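# Move the cover from its holder onto the module

## Task

Lift the cover out of the holder it sits in and set it on the base plate so it sits over the module. Its walls are thin, and anything more than the slightest dent counts as failure. The cover must stay in place on its own at the end, without the robot holding it, and nothing may be knocked or placed off the table.

## Robot and tools

ROBOT. One six-joint arm (UFACTORY 850-type) carries a Robotiq 2F-85 parallel gripper. There is only this one arm, so every command holds one row of numbers for it. Joint ranges in rad, base outward: waist -6.283 to 6.283, shoulder -2.304 to 2.304, elbow -4.224 to 0.061, forearm roll -6.283 to 6.283, wrist pitch -2.164 to 2.164, wrist roll -6.283 to 6.283. Load limits in N m: waist 57, shoulder 57, elbow 47.5, forearm roll 25.6, wrist pitch 18, wrist roll 18, with a carried object's weight included.

FRAMES. The scene frame has its origin on the tabletop under the arm base, +z up, and +y to the left when facing along +x. The state line reports end_effector_position (m), end_effector_quat_wxyz and velocities (m/s, rad/s) in this frame, and the position is less exact at long reach. The gripper frame: +z runs out along the fingers, the pads close along y, and a flat block juts roughly 9 cm toward +x, turning with the hand. end_effector_position is the midpoint between the closed pads. Closed fingertips reach about 19 mm past it and fully open ones about 6 mm. During a close the tips travel about 13 mm farther from the wrist, so keep that gap above any surface.

THE ROW. Moving commands use a row of 9 numbers, each in [-1, 1]: dx, dy, dz, rx, ry, rz, position, force_limit, speed. The first six are an offset, not a pose. They are expressed in the gripper's own axes and measured from the gripper pose in the most recent result that showed it. For a second or later call within one reply, they count from wherever the robot is when that call begins. A value of 1.0 equals 0.6 m of translation or 180 degrees of rotation. rx, ry, rz form a single rotation vector. All zeros drives the hand back to that reference pose, so it is not a pause. position: +1 is fully open (85 mm), the pads touch near -0.8, and -1 closes until blocked. force_limit sets pad force: for a 40 mm object closed slowly, about 20 N at -1, 128 N at 0 and 235 N at +1; very thin or small items get less. speed sets how fast the gap changes: about 20 mm/s at -1, 85 at 0, 150 at +1, and a faster close adds up to about 5 N (at 0) or 12 N (at +1) of grip.

execute_actions: the argument actions is a list holding zero or one entry. An empty list just returns the current state. {"rows": [[9 numbers], ...], "steps": n} runs up to 15 control steps of 1/30 s (15 by default), one row per step, repeating the last row if rows run out. Every row counts from the same reference pose, not from the row before it. {"steps": n} alone, up to 300, waits, counting from the previous result, so thinking time is included. pictures (true/false) chooses whether camera images come back. A refused call does nothing.

move: target is one 9-number row as above (an offset from the reference pose, gripper axes). speed is the path's top speed in m/s, 0.002 to 0.5, default 0.25, with turning capped at twice that in rad/s. The path is straight, lasts 0.5 to 10 s (longer ones stop short), and takes the shorter rotation. It does not avoid obstacles, and the hand may lag, drift or overshoot the speed, especially with the arm almost straight. Finger values are sent at the start. The result adds a move: line with its ending (done, off_target, moving, held, fault) and limits that acted (paced means the sent pose was clipped, held means some steps were blocked), plus the distance from target.

wait: seconds from 0 to 10; nothing new is sent. zoom_image: camera is cam_high or cam_low, region is [x0, y0, x1, y1] pixels of that 504x504 image, at most 504 by 504. read_manual: section "licences" only; it returns licence text. finished_scene: scene is the number of the current scene; it ends and grades it, irreversibly.

MOTION. Each step the commanded pose is clipped to within 70 mm and 16 degrees of the measured pose; position takes priority over orientation. After an action ends the arm only finishes the last clipped pose, so read the reported pose and send the remainder. A "Hand target" line shows where the controller is heading. "pose unreachable" and HELD mean the clearance check altered or blocked some or all of a row; the mounting block counts as arm.

GRIPPING. Close with position -1, keep sending it, and confirm object_status 2 (0 moving, 1 blocked while opening, 2 blocked while closing, 3 reached target or pads met). Any new position value resets status to 0 briefly. New force_limit or speed only applies after a position change of at least 0.01; to soften a grip, open first. position_measured is in counts: 3 fully open, about 78 at 60 mm, 130 at 40 mm, 180 at 20 mm, 230 pads together.

CAUTIONS. Use a low force_limit and slow close on the thin cover walls so they do not dent. Approach and lower slowly; faster moves and targets set deeper past contact hit and press harder. A joint torque reaching its limit triggers a fault: the arm backs off, holds 10 s and drops the rest of the call. Holding loads heats motors; a MOTOR HOT line appears from 65 °C and at 80 °C the brakes lock until cool. Loose objects may get nudged occasionally. Release the cover so it rests on its own, and avoid drops, slams and knocking anything off the table.

Each tool is called by a JSON object that holds its "op" and its "data".

## Session

{"op": "execute_actions", "data": {"actions": []}}

Scene clock: 0.00 s of 5600.00 s.
end_effector_position=(+0.5380, -0.1888, +0.3176) position_measured=3 object_status=3 end_effector_quat_wxyz=(+0.140, +0.219, +0.909, +0.326) end_effector_velocity=(-0.000, +0.000, +0.000) end_effector_angular_velocity=(+0.001, -0.000, -0.001)
Joint positions: [-0.623 -0.53  -1.104  1.002 -0.92  -0.956]
Joint velocities: [-0.     0.001  0.001  0.001  0.     0.   ]
Hand target: +0.538, -0.189, +0.318; +0.140, +0.219, +0.909, +0.326

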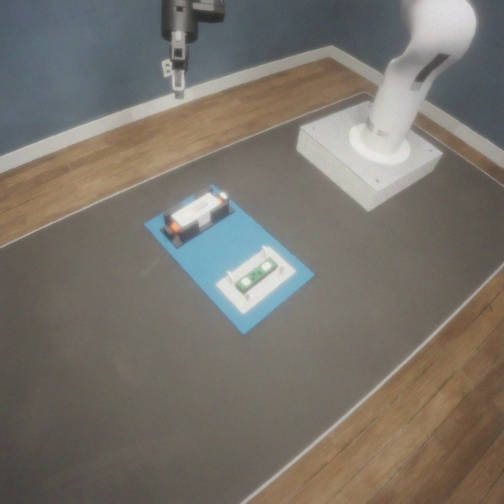

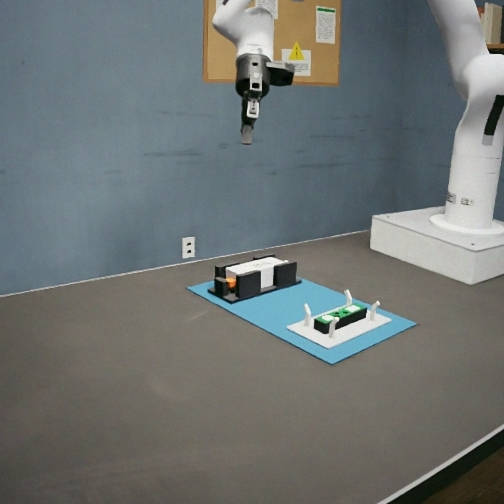

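{"op": "zoom_image", "data": {"camera": "cam_high", "region": [150, 175, 250, 255]}}

{"op": "zoom_image", "data": {"camera": "cam_low", "region": [200, 245, 310, 310]}}

{"op": "zoom_image", "data": {"camera": "cam_high", "region": [205, 235, 305, 320]}}

{"op": "zoom_image", "data": {"camera": "cam_low", "region": [280, 280, 400, 355]}}

Region (150, 175, 250, 255) of cam_high's 504x504 image, scaled by 5.040, with more detail than that image has; it fills the top 403 rows of this view, and the rest is white.

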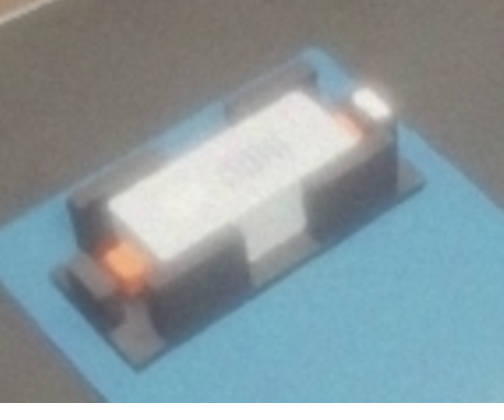

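Region (200, 245, 310, 310) of cam_low's 504x504 image, scaled by 4.582, with more detail than that image has; it fills the top 298 rows of this view, and the rest is white.

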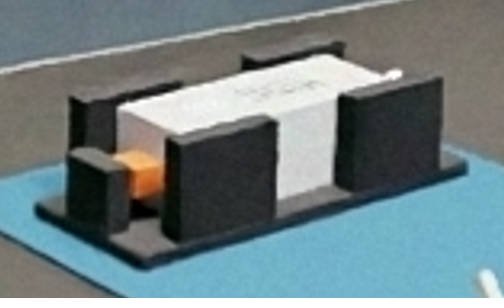

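Region (205, 235, 305, 320) of cam_high's 504x504 image, scaled by 5.040, with more detail than that image has; it fills the top 428 rows of this view, and the rest is white.

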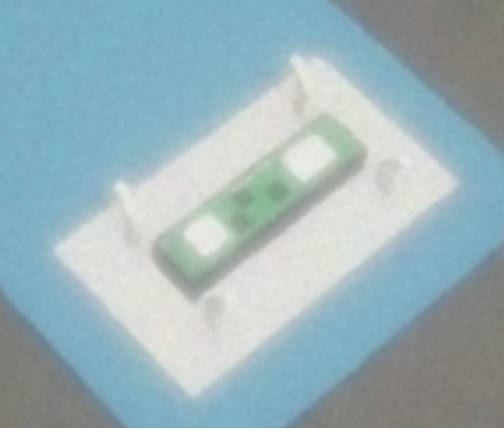

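Region (280, 280, 400, 355) of cam_low's 504x504 image, scaled by 4.200, with more detail than that image has; it fills the top 315 rows of this view, and the rest is white.

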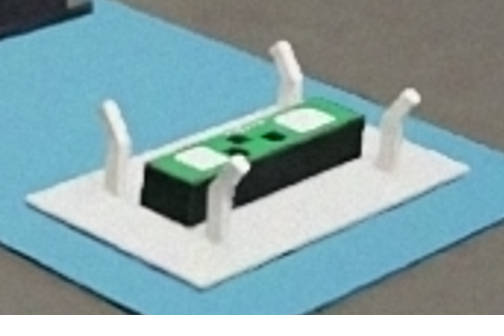

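{"op": "zoom_image", "data": {"camera": "cam_high", "region": [185, 180, 240, 225]}}

{"op": "zoom_image", "data": {"camera": "cam_low", "region": [240, 250, 305, 290]}}

Region (185, 180, 240, 225) of cam_high's 504x504 image, scaled by 9.164, with more detail than that image has; it fills the top 412 rows of this view, and the rest is white.

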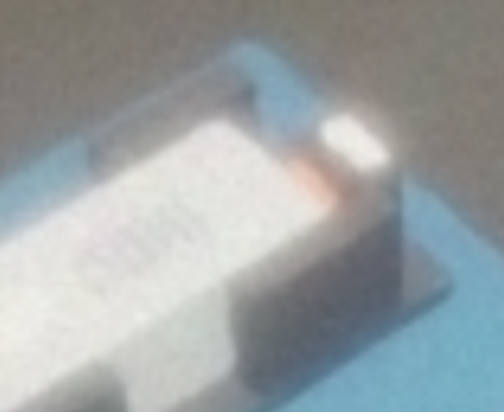

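Region (240, 250, 305, 290) of cam_low's 504x504 image, scaled by 7.754, with more detail than that image has; it fills the top 310 rows of this view, and the rest is white.

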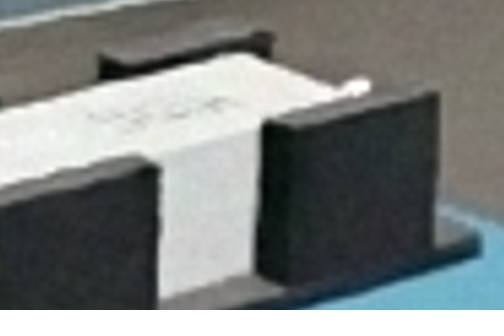

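{"op": "zoom_image", "data": {"camera": "cam_high", "region": [188, 197, 214, 217]}}

{"op": "zoom_image", "data": {"camera": "cam_low", "region": [245, 256, 277, 272]}}

Region (188, 197, 214, 217) of cam_high's 504x504 image, scaled by 19.385, with more detail than that image has; it fills the top 388 rows of this view, and the rest is white.

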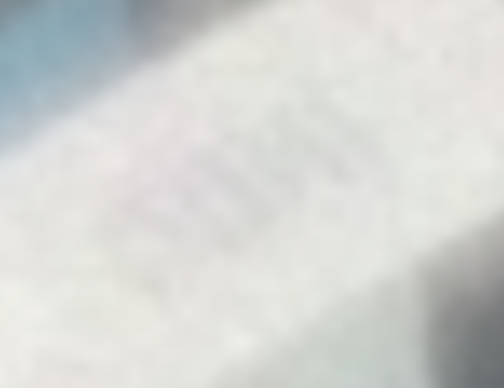

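Region (245, 256, 277, 272) of cam_low's 504x504 image, scaled by 15.750, with more detail than that image has.

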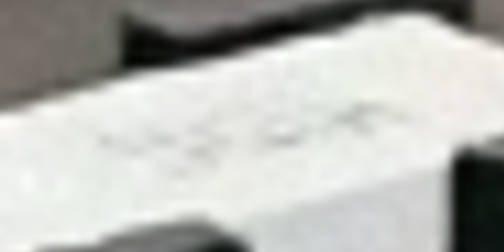

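{"op": "move", "data": {"target": [0.0104,-0.076,0.2618,0.2087,0.1063,-0.1836,0.7,-1,0]}}

Scene clock: 64.27 s of 5600.00 s.
end_effector_position=(+0.5809, -0.1344, +0.1694) position_measured=41 object_status=3 end_effector_quat_wxyz=(-0.000, -0.065, +0.998, -0.000) end_effector_velocity=(-0.000, +0.001, -0.001) end_effector_angular_velocity=(-0.004, +0.004, +0.001)
Joint positions: [-0.199 -0.755 -1.253  0.038 -0.517 -0.402]
Joint velocities: [ 0.003 -0.003 -0.001 -0.01  -0.001  0.011]
Hand target: +0.581, -0.134, +0.169; -0.001, -0.065, +0.998, -0.000
Off the commanded pose: 0.000 m, 0 deg.
After step 90, 58.93 s passed at rest.
move: done

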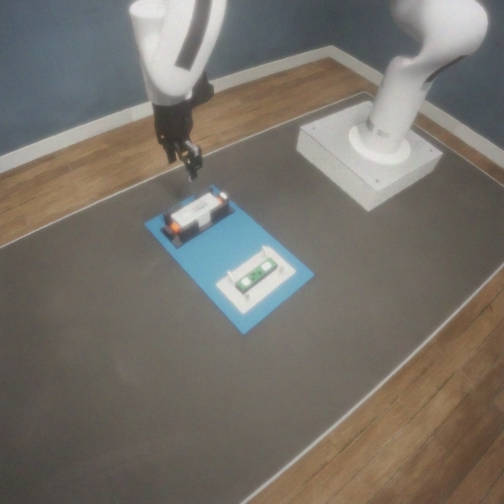

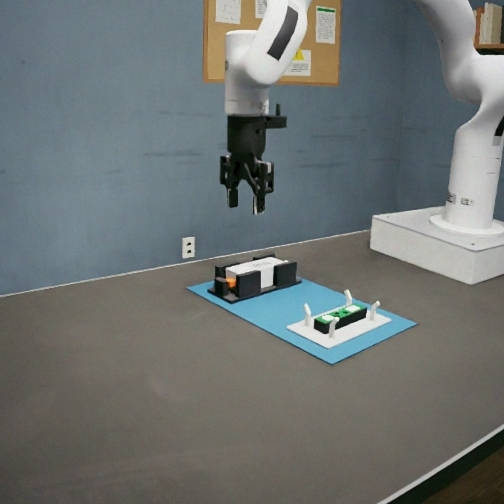

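{"op": "zoom_image", "data": {"camera": "cam_high", "region": [140, 130, 240, 230]}}

{"op": "zoom_image", "data": {"camera": "cam_low", "region": [200, 170, 310, 280]}}

Region (140, 130, 240, 230) of cam_high's 504x504 image, scaled by 5.040, with more detail than that image has.

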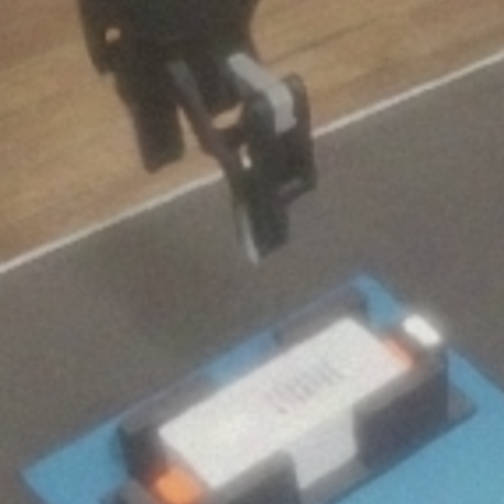

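Region (200, 170, 310, 280) of cam_low's 504x504 image, scaled by 4.582, with more detail than that image has.

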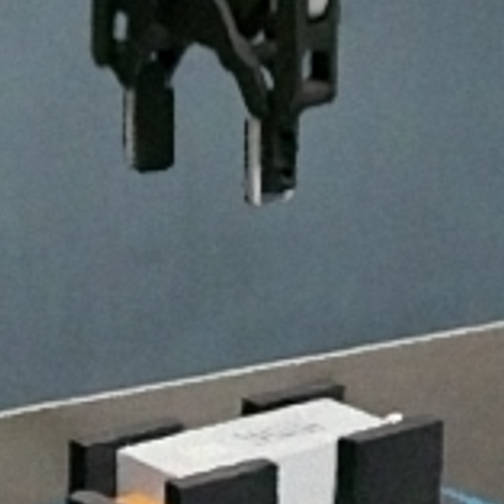

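{"op": "move", "data": {"target": [-0.0063,0.0603,0.128,0,0,0,0.7,-1,0], "speed": 0.15}}

{"op": "zoom_image", "data": {"camera": "cam_high", "region": [150, 160, 240, 250]}}

{"op": "zoom_image", "data": {"camera": "cam_low", "region": [210, 215, 300, 305]}}

Scene clock: 90.97 s of 5600.00 s.
end_effector_position=(+0.5803, -0.0982, +0.0930) position_measured=41 object_status=3 end_effector_quat_wxyz=(+0.000, -0.065, +0.998, -0.000) end_effector_velocity=(-0.001, +0.001, -0.002) end_effector_angular_velocity=(-0.000, +0.002, +0.002)
Joint positions: [-0.137 -0.876 -1.245  0.053 -0.386 -0.357]
Joint velocities: [ 0.001 -0.004  0.    -0.002  0.002  0.001]
Hand target: +0.580, -0.098, +0.093; -0.000, -0.065, +0.998, -0.000
Off the commanded pose: 0.001 m, 0 deg.
After step 90, 22.77 s passed at rest.
move: done

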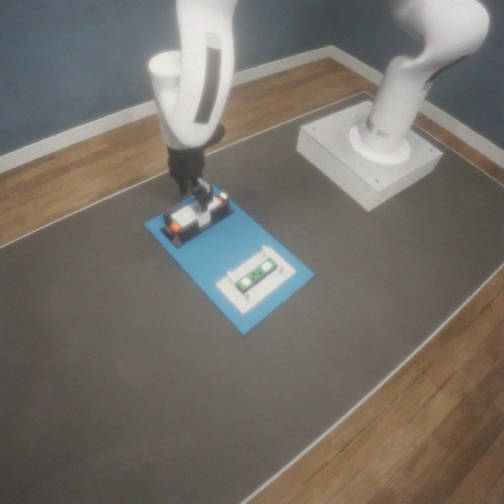

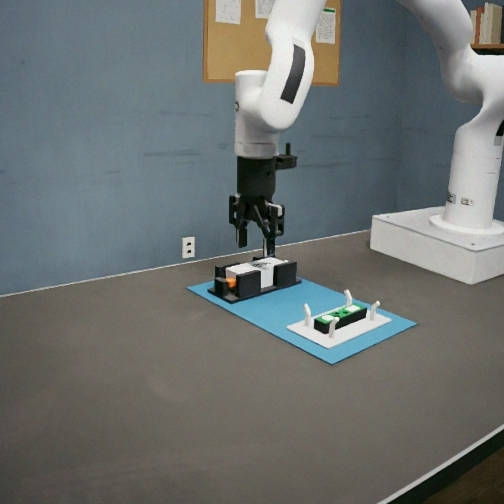

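Region (150, 160, 240, 250) of cam_high's 504x504 image, scaled by 5.600, with more detail than that image has.

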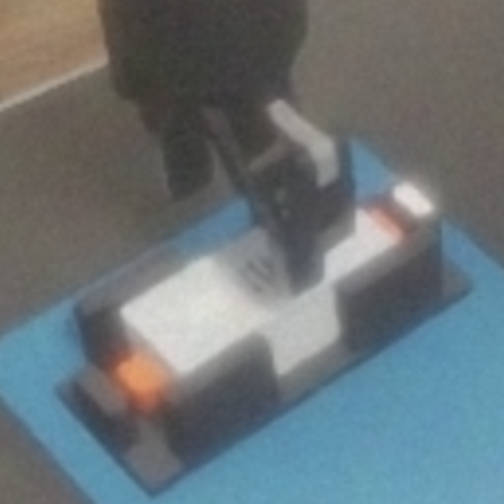

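Region (210, 215, 300, 305) of cam_low's 504x504 image, scaled by 5.600, with more detail than that image has.

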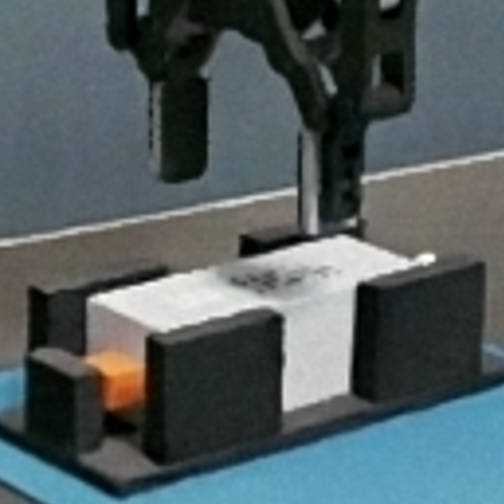

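{"op": "move", "data": {"target": [0,0,0.045,0,0,0,0.7,-1,0], "speed": 0.05}}

{"op": "zoom_image", "data": {"camera": "cam_high", "region": [150, 160, 240, 250]}}

{"op": "zoom_image", "data": {"camera": "cam_low", "region": [210, 215, 300, 305]}}

Scene clock: 107.40 s of 5600.00 s.
end_effector_position=(+0.5804, -0.0983, +0.0662) position_measured=41 object_status=3 end_effector_quat_wxyz=(+0.000, -0.065, +0.998, -0.000) end_effector_velocity=(+0.000, -0.000, -0.001) end_effector_angular_velocity=(-0.000, +0.000, +0.000)
Joint positions: [-0.136 -0.929 -1.26   0.059 -0.348 -0.362]
Joint velocities: [-0.    -0.002 -0.001 -0.     0.001 -0.   ]
Hand target: +0.580, -0.098, +0.066; +0.000, -0.065, +0.998, -0.000
Off the commanded pose: 0.000 m, 0 deg.
After step 90, 12.60 s passed at rest.
move: done

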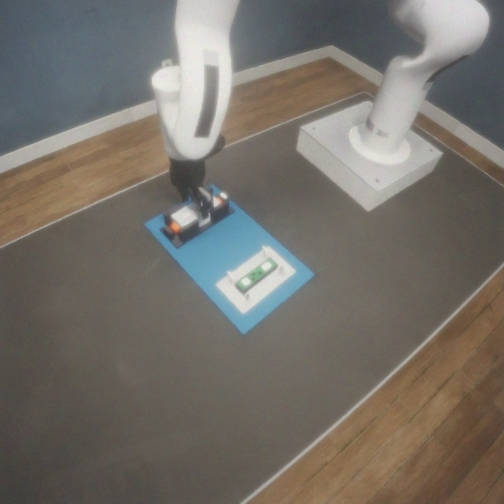

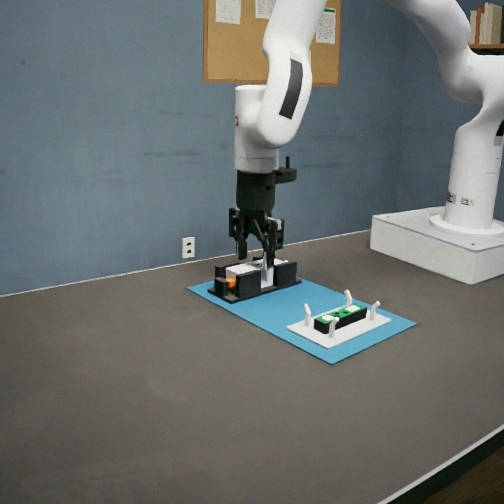

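Region (150, 160, 240, 250) of cam_high's 504x504 image, scaled by 5.600, with more detail than that image has.

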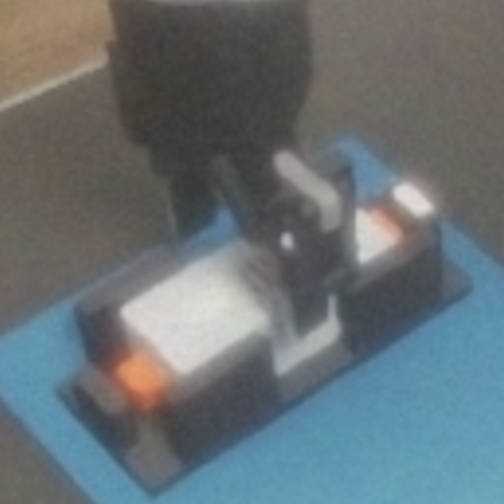

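Region (210, 215, 300, 305) of cam_low's 504x504 image, scaled by 5.600, with more detail than that image has.

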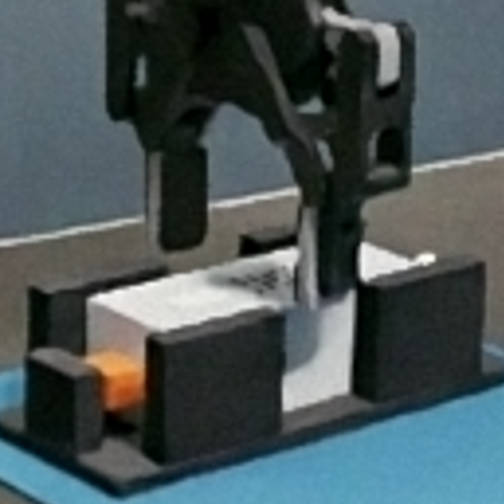

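{"op": "move", "data": {"target": [0,0,0.025,0,0,0,0.45,-1,-1], "speed": 0.03}}

{"op": "zoom_image", "data": {"camera": "cam_high", "region": [165, 180, 225, 240]}}

{"op": "zoom_image", "data": {"camera": "cam_low", "region": [225, 235, 285, 295]}}

Scene clock: 118.07 s of 5600.00 s.
end_effector_position=(+0.5805, -0.0983, +0.0513) position_measured=72 object_status=0 end_effector_quat_wxyz=(+0.000, -0.065, +0.998, -0.000) end_effector_velocity=(-0.001, +0.000, -0.001) end_effector_angular_velocity=(+0.001, +0.002, -0.001)
Joint positions: [-0.136 -0.959 -1.27   0.062 -0.328 -0.365]
Joint velocities: [-0.    -0.001  0.     0.001 -0.    -0.   ]
Hand target: +0.580, -0.098, +0.051; +0.000, -0.065, +0.998, -0.000
Off the commanded pose: 0.000 m, 0 deg.
After step 90, 6.77 s passed at rest.
move: done

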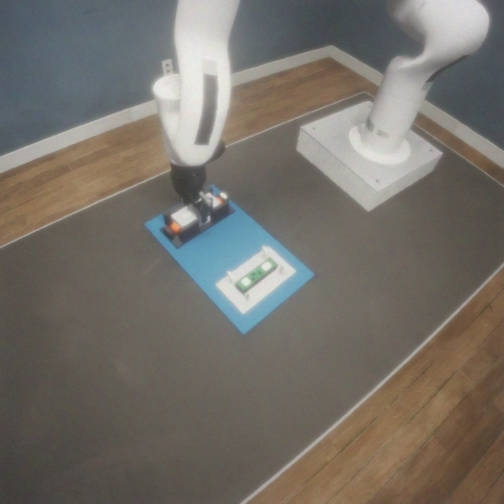

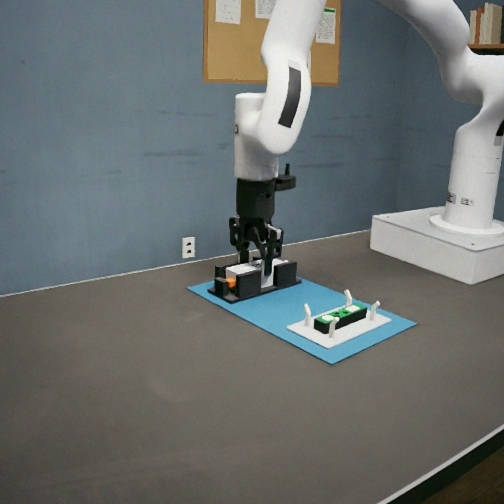

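Region (165, 180, 225, 240) of cam_high's 504x504 image, scaled by 8.400, with more detail than that image has.

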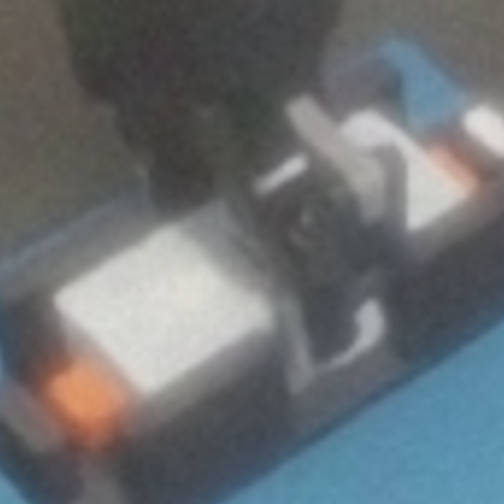

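Region (225, 235, 285, 295) of cam_low's 504x504 image, scaled by 8.400, with more detail than that image has.

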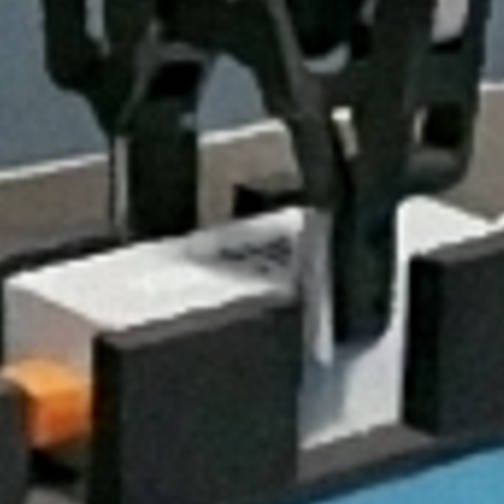

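{"op": "move", "data": {"target": [0.005,0.003,0.005,0,0,0,0.3,-1,-1], "speed": 0.02}}

{"op": "zoom_image", "data": {"camera": "cam_high", "region": [165, 180, 225, 240]}}

{"op": "zoom_image", "data": {"camera": "cam_low", "region": [225, 235, 285, 295]}}

Scene clock: 131.43 s of 5600.00 s.
end_effector_position=(+0.5774, -0.0970, +0.0484) position_measured=91 object_status=0 end_effector_quat_wxyz=(+0.000, -0.065, +0.998, -0.000) end_effector_velocity=(-0.001, +0.000, -0.001) end_effector_angular_velocity=(+0.000, +0.001, -0.000)
Joint positions: [-0.134 -0.959 -1.261  0.064 -0.318 -0.365]
Joint velocities: [ 0.    -0.001  0.002  0.001  0.001 -0.   ]
Hand target: +0.577, -0.097, +0.048; +0.000, -0.065, +0.998, -0.000
Off the commanded pose: 0.000 m, 0 deg.
After step 90, 9.67 s passed at rest.
move: done

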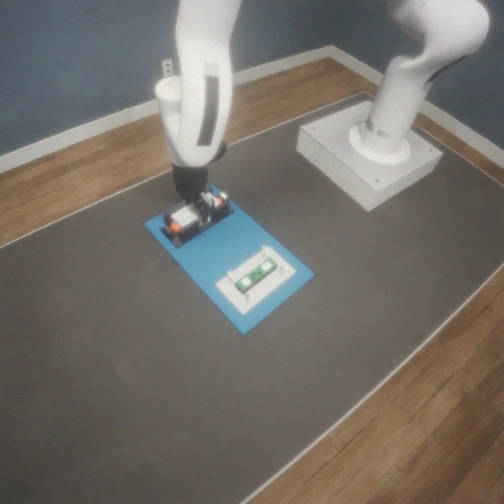

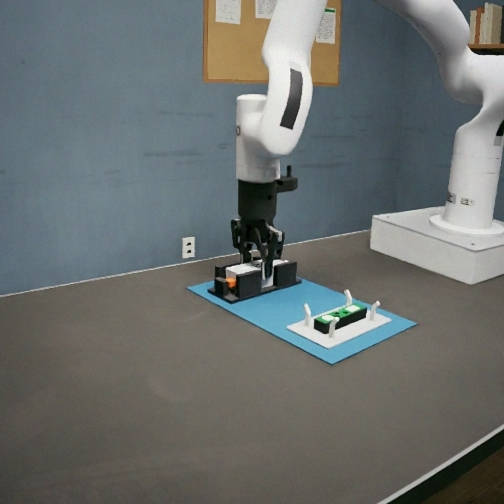

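Region (165, 180, 225, 240) of cam_high's 504x504 image, scaled by 8.400, with more detail than that image has.

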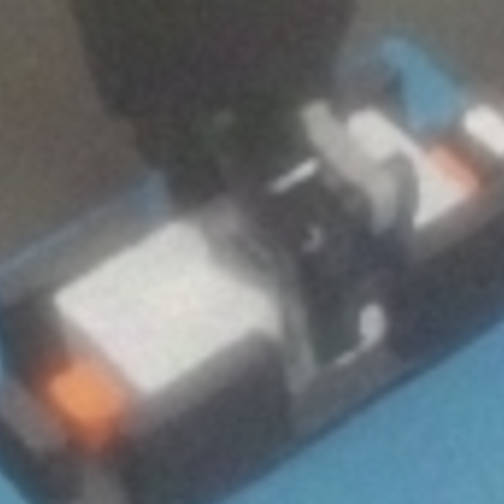

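Region (225, 235, 285, 295) of cam_low's 504x504 image, scaled by 8.400, with more detail than that image has.

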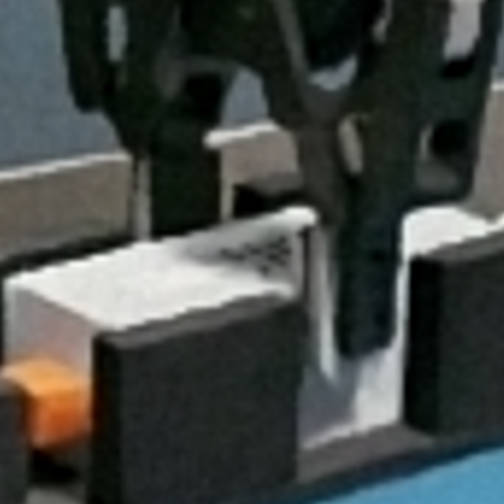

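55 mm with no contact. Closing gently.

{"op": "execute_actions", "data": {"actions": [{"rows": [[0,0,0,0,0,0,-1,-1,-1]], "steps": 15}], "pictures": false}}

{"op": "execute_actions", "data": {"actions": [{"steps": 20}]}}

{"op": "zoom_image", "data": {"camera": "cam_low", "region": [225, 235, 285, 295]}}

Scene clock: 138.33 s of 5600.00 s.
end_effector_position=(+0.5783, -0.0978, +0.0488) position_measured=111 object_status=0 end_effector_quat_wxyz=(+0.001, -0.064, +0.998, -0.001) end_effector_velocity=(+0.001, +0.002, -0.000) end_effector_angular_velocity=(+0.001, -0.000, +0.003)
Joint positions: [-0.136 -0.959 -1.262  0.064 -0.317 -0.365]
Joint velocities: [ 0.004 -0.001 -0.003  0.002 -0.001 -0.   ]
Hand target: +0.577, -0.097, +0.048; +0.000, -0.065, +0.998, -0.000
Off the commanded pose: 0.001 m, 0 deg.
Steps of this call (steps 1 to 90: nothing new was sent; then 3.40 s passed at rest; steps 91 to 105: all 15 steps of this action). Readings (end_effector_position | what the end effector reports):
91: (+0.5773, -0.0969, +0.0483) | position_measured=91 object_status=0
92: (+0.5774, -0.0969, +0.0483) | position_measured=91 object_status=0
94: (+0.5775, -0.0971, +0.0484) | position_measured=93 object_status=0
98: (+0.5778, -0.0975, +0.0486) | position_measured=100 object_status=0
105: the state above

Scene clock: 139.00 s of 5600.00 s.
end_effector_position=(+0.5778, -0.0970, +0.0485) position_measured=115 object_status=2 end_effector_quat_wxyz=(+0.001, -0.065, +0.998, -0.000) end_effector_velocity=(-0.001, +0.000, -0.001) end_effector_angular_velocity=(+0.001, +0.002, -0.001)
Joint positions: [-0.134 -0.959 -1.261  0.064 -0.318 -0.365]
Joint velocities: [-0.    -0.002  0.     0.    -0.     0.   ]
Hand target: +0.577, -0.097, +0.048; +0.000, -0.065, +0.998, -0.000
Off the commanded pose: 0.000 m, 0 deg.
Steps of this call (steps 1 to 20: nothing new was sent). Readings (end_effector_position | what the end effector reports):
1: (+0.5783, -0.0977, +0.0489) | position_measured=113 object_status=0
2: (+0.5783, -0.0977, +0.0489) | position_measured=115 object_status=0
4: (+0.5782, -0.0975, +0.0488) | position_measured=115 object_status=0
8: (+0.5781, -0.0973, +0.0487) | position_measured=115 object_status=2
20: the state above

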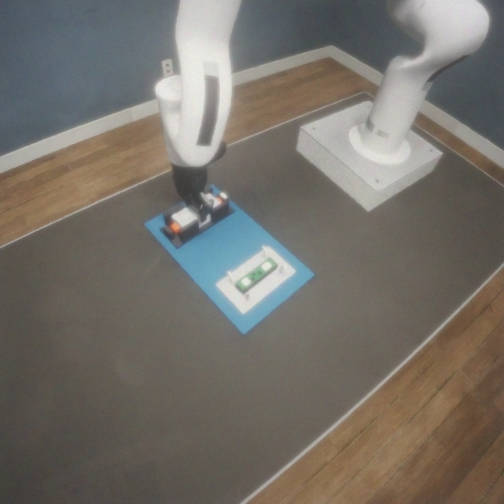

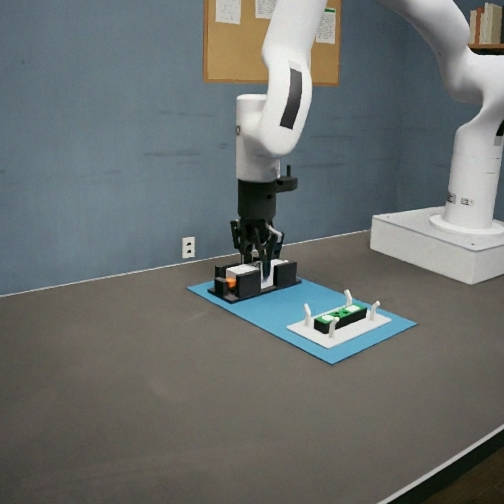

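Region (225, 235, 285, 295) of cam_low's 504x504 image, scaled by 8.400, with more detail than that image has.

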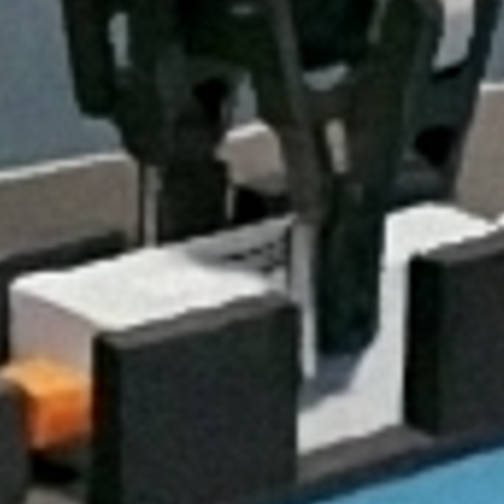

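{"op": "move", "data": {"target": [0,-0.0015,-0.01,0,0,0,-1,-1,-1], "speed": 0.008}}

{"op": "zoom_image", "data": {"camera": "cam_low", "region": [225, 235, 285, 295]}}

Scene clock: 145.00 s of 5600.00 s.
end_effector_position=(+0.5772, -0.0976, +0.0543) position_measured=115 object_status=2 end_effector_quat_wxyz=(-0.000, -0.065, +0.998, -0.000) end_effector_velocity=(+0.001, -0.001, -0.000) end_effector_angular_velocity=(-0.001, -0.002, +0.001)
Joint positions: [-0.136 -0.948 -1.257  0.063 -0.327 -0.365]
Joint velocities: [-0.001 -0.001 -0.002 -0.002  0.002  0.   ]
Hand target: +0.578, -0.098, +0.055; +0.001, -0.065, +0.998, -0.000
Off the commanded pose: 0.001 m, 0 deg.
After step 90, 2.00 s passed at rest.
move: done

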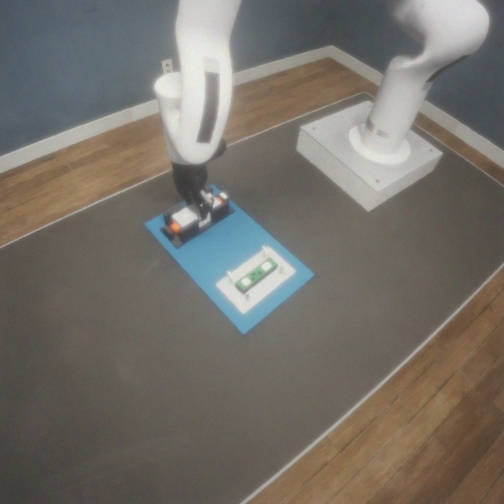

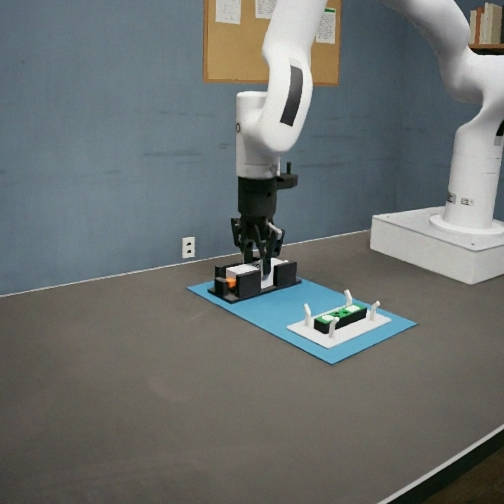

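Region (225, 235, 285, 295) of cam_low's 504x504 image, scaled by 8.400, with more detail than that image has.

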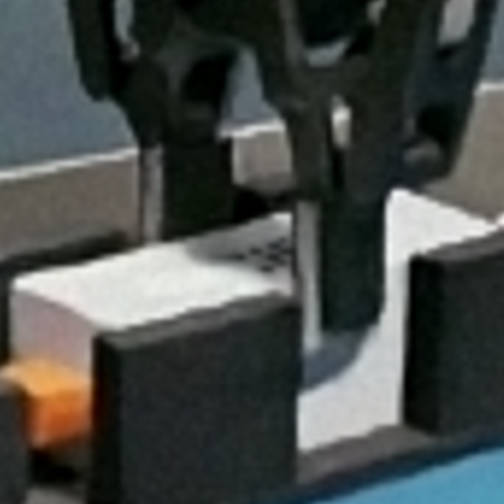

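{"op": "zoom_image", "data": {"camera": "cam_high", "region": [200, 180, 240, 220]}}

{"op": "zoom_image", "data": {"camera": "cam_low", "region": [205, 260, 250, 305]}}

Region (200, 180, 240, 220) of cam_high's 504x504 image, scaled by 12.600, with more detail than that image has.

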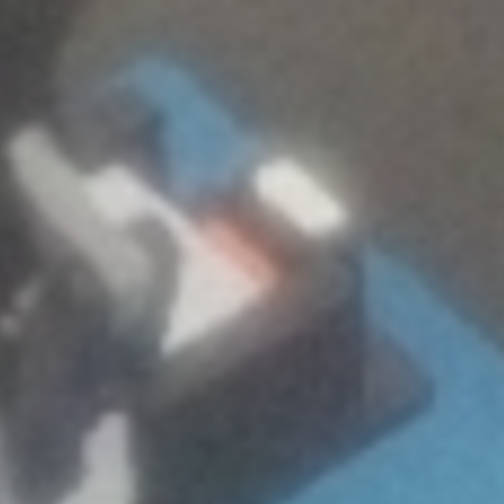

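Region (205, 260, 250, 305) of cam_low's 504x504 image, scaled by 11.200, with more detail than that image has.

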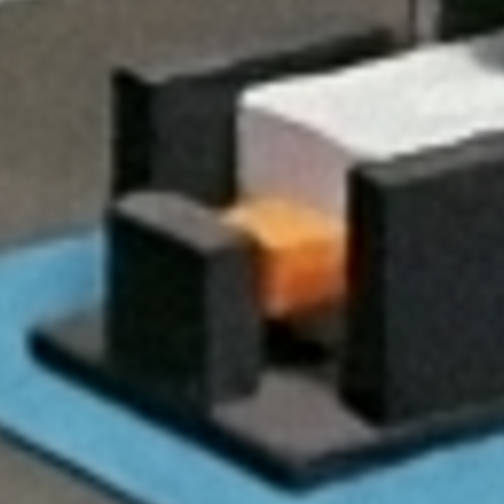

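{"op": "move", "data": {"target": [0,0,0,0,0,0,0.2,-1,-1], "speed": 0.02}}

{"op": "move", "data": {"target": [-0.005,0,0.011,0,0,0,0.2,-1,-1], "speed": 0.02}}

{"op": "move", "data": {"target": [0,0,0,0,0,0,-1,-0.92,-1], "speed": 0.02}}

{"op": "zoom_image", "data": {"camera": "cam_low", "region": [225, 235, 285, 295]}}

Scene clock: 177.33 s of 5600.00 s.
end_effector_position=(+0.5773, -0.0976, +0.0543) position_measured=104 object_status=3 end_effector_quat_wxyz=(-0.000, -0.065, +0.998, -0.000) end_effector_velocity=(-0.001, +0.000, -0.001) end_effector_angular_velocity=(+0.001, +0.002, -0.002)
Joint positions: [-0.136 -0.948 -1.257  0.063 -0.327 -0.365]
Joint velocities: [-0.    -0.001 -0.     0.002 -0.001  0.   ]
Hand target: +0.577, -0.098, +0.054; -0.000, -0.065, +0.998, -0.000
Off the commanded pose: 0.000 m, 0 deg.
After step 100, 28.30 s passed at rest.
move: done

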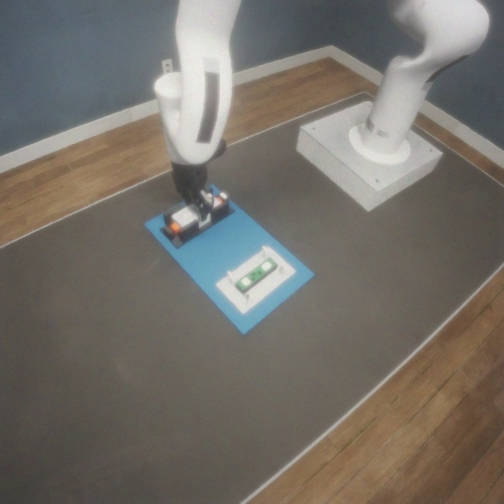

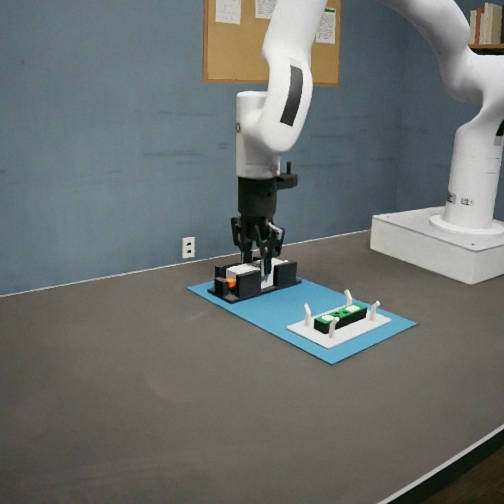

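Scene clock: 178.03 s of 5600.00 s.
end_effector_position=(+0.5802, -0.0972, +0.0477) position_measured=104 object_status=3 end_effector_quat_wxyz=(-0.000, -0.065, +0.998, -0.000) end_effector_velocity=(+0.000, +0.000, -0.000) end_effector_angular_velocity=(+0.000, -0.000, -0.000)
Joint positions: [-0.134 -0.965 -1.272  0.063 -0.324 -0.364]
Joint velocities: [ 0.    -0.001 -0.001  0.    -0.     0.   ]
Hand target: +0.580, -0.097, +0.048; -0.000, -0.065, +0.998, -0.000
Off the commanded pose: 0.000 m, 0 deg.
move: done

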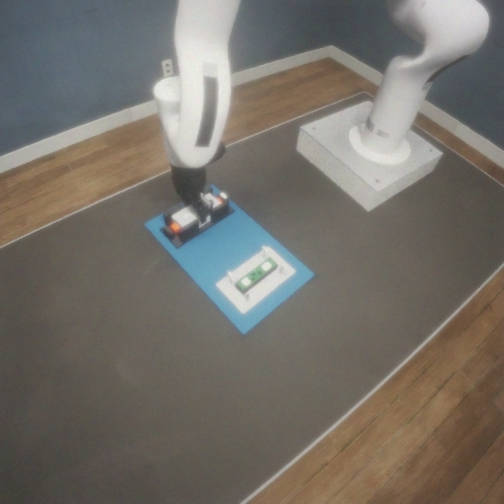

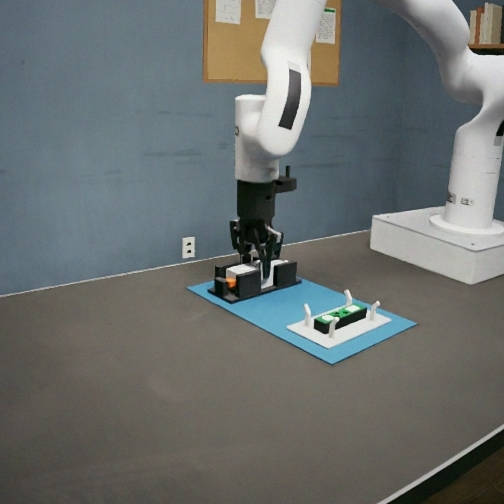

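Scene clock: 178.60 s of 5600.00 s.
end_effector_position=(+0.5806, -0.0975, +0.0482) position_measured=118 object_status=2 end_effector_quat_wxyz=(+0.000, -0.065, +0.998, -0.000) end_effector_velocity=(+0.000, +0.000, -0.001) end_effector_angular_velocity=(-0.000, -0.000, +0.001)
Joint positions: [-0.134 -0.965 -1.272  0.063 -0.324 -0.364]
Joint velocities: [ 0.001 -0.001 -0.    -0.001  0.001 -0.   ]
Hand target: +0.580, -0.097, +0.048; -0.000, -0.065, +0.998, -0.000
Off the commanded pose: 0.001 m, 0 deg.
move: done

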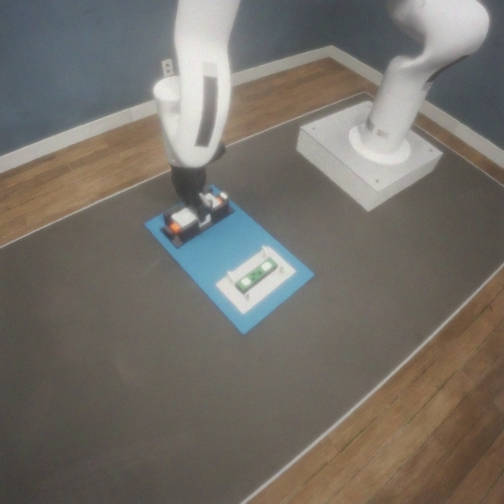

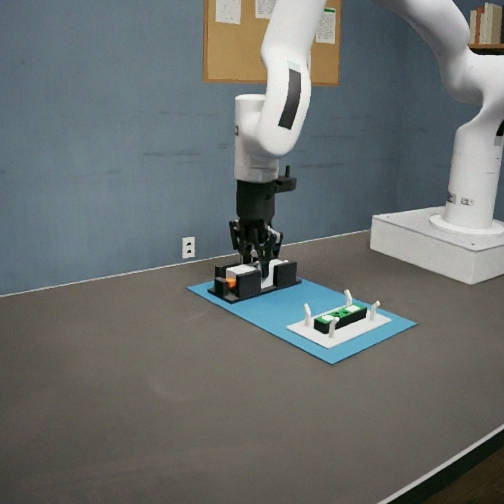

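Region (225, 235, 285, 295) of cam_low's 504x504 image, scaled by 8.400, with more detail than that image has.

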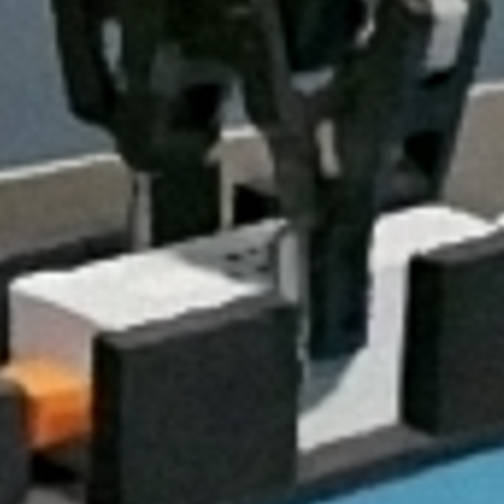

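{"op": "move", "data": {"target": [0,-0.002,-0.009,0,0,0,-1,-0.92,-1], "speed": 0.008}}

{"op": "zoom_image", "data": {"camera": "cam_low", "region": [225, 235, 285, 295]}}

Scene clock: 185.30 s of 5600.00 s.
end_effector_position=(+0.5800, -0.0983, +0.0531) position_measured=118 object_status=2 end_effector_quat_wxyz=(-0.001, -0.065, +0.998, -0.000) end_effector_velocity=(+0.001, -0.001, +0.001) end_effector_angular_velocity=(-0.001, -0.004, -0.000)
Joint positions: [-0.136 -0.955 -1.269  0.062 -0.332 -0.365]
Joint velocities: [-0.001  0.001 -0.001 -0.001  0.002  0.   ]
Hand target: +0.581, -0.099, +0.054; +0.000, -0.065, +0.998, -0.000
Off the commanded pose: 0.001 m, 0 deg.
After step 90, 2.73 s passed at rest.
move: done

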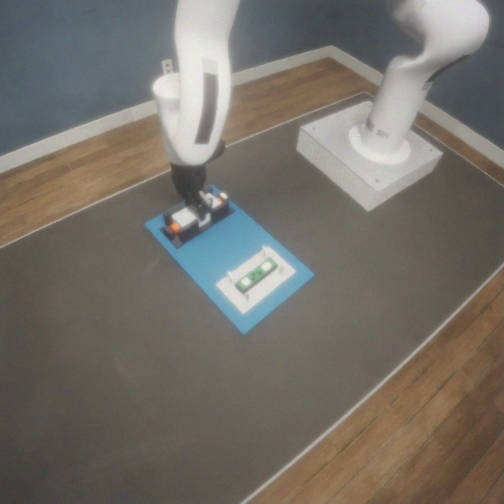

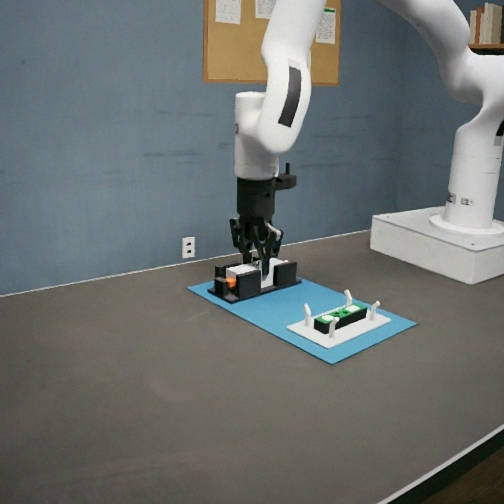

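Region (225, 235, 285, 295) of cam_low's 504x504 image, scaled by 8.400, with more detail than that image has.

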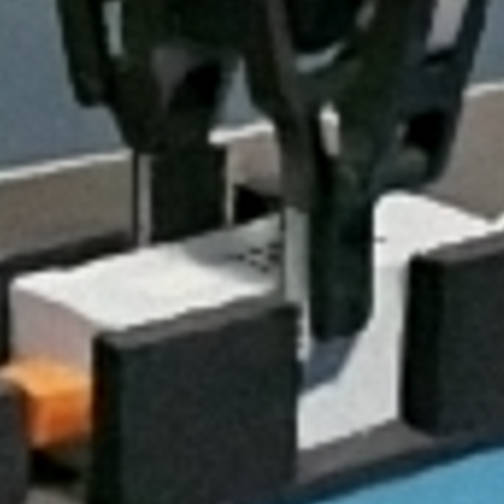

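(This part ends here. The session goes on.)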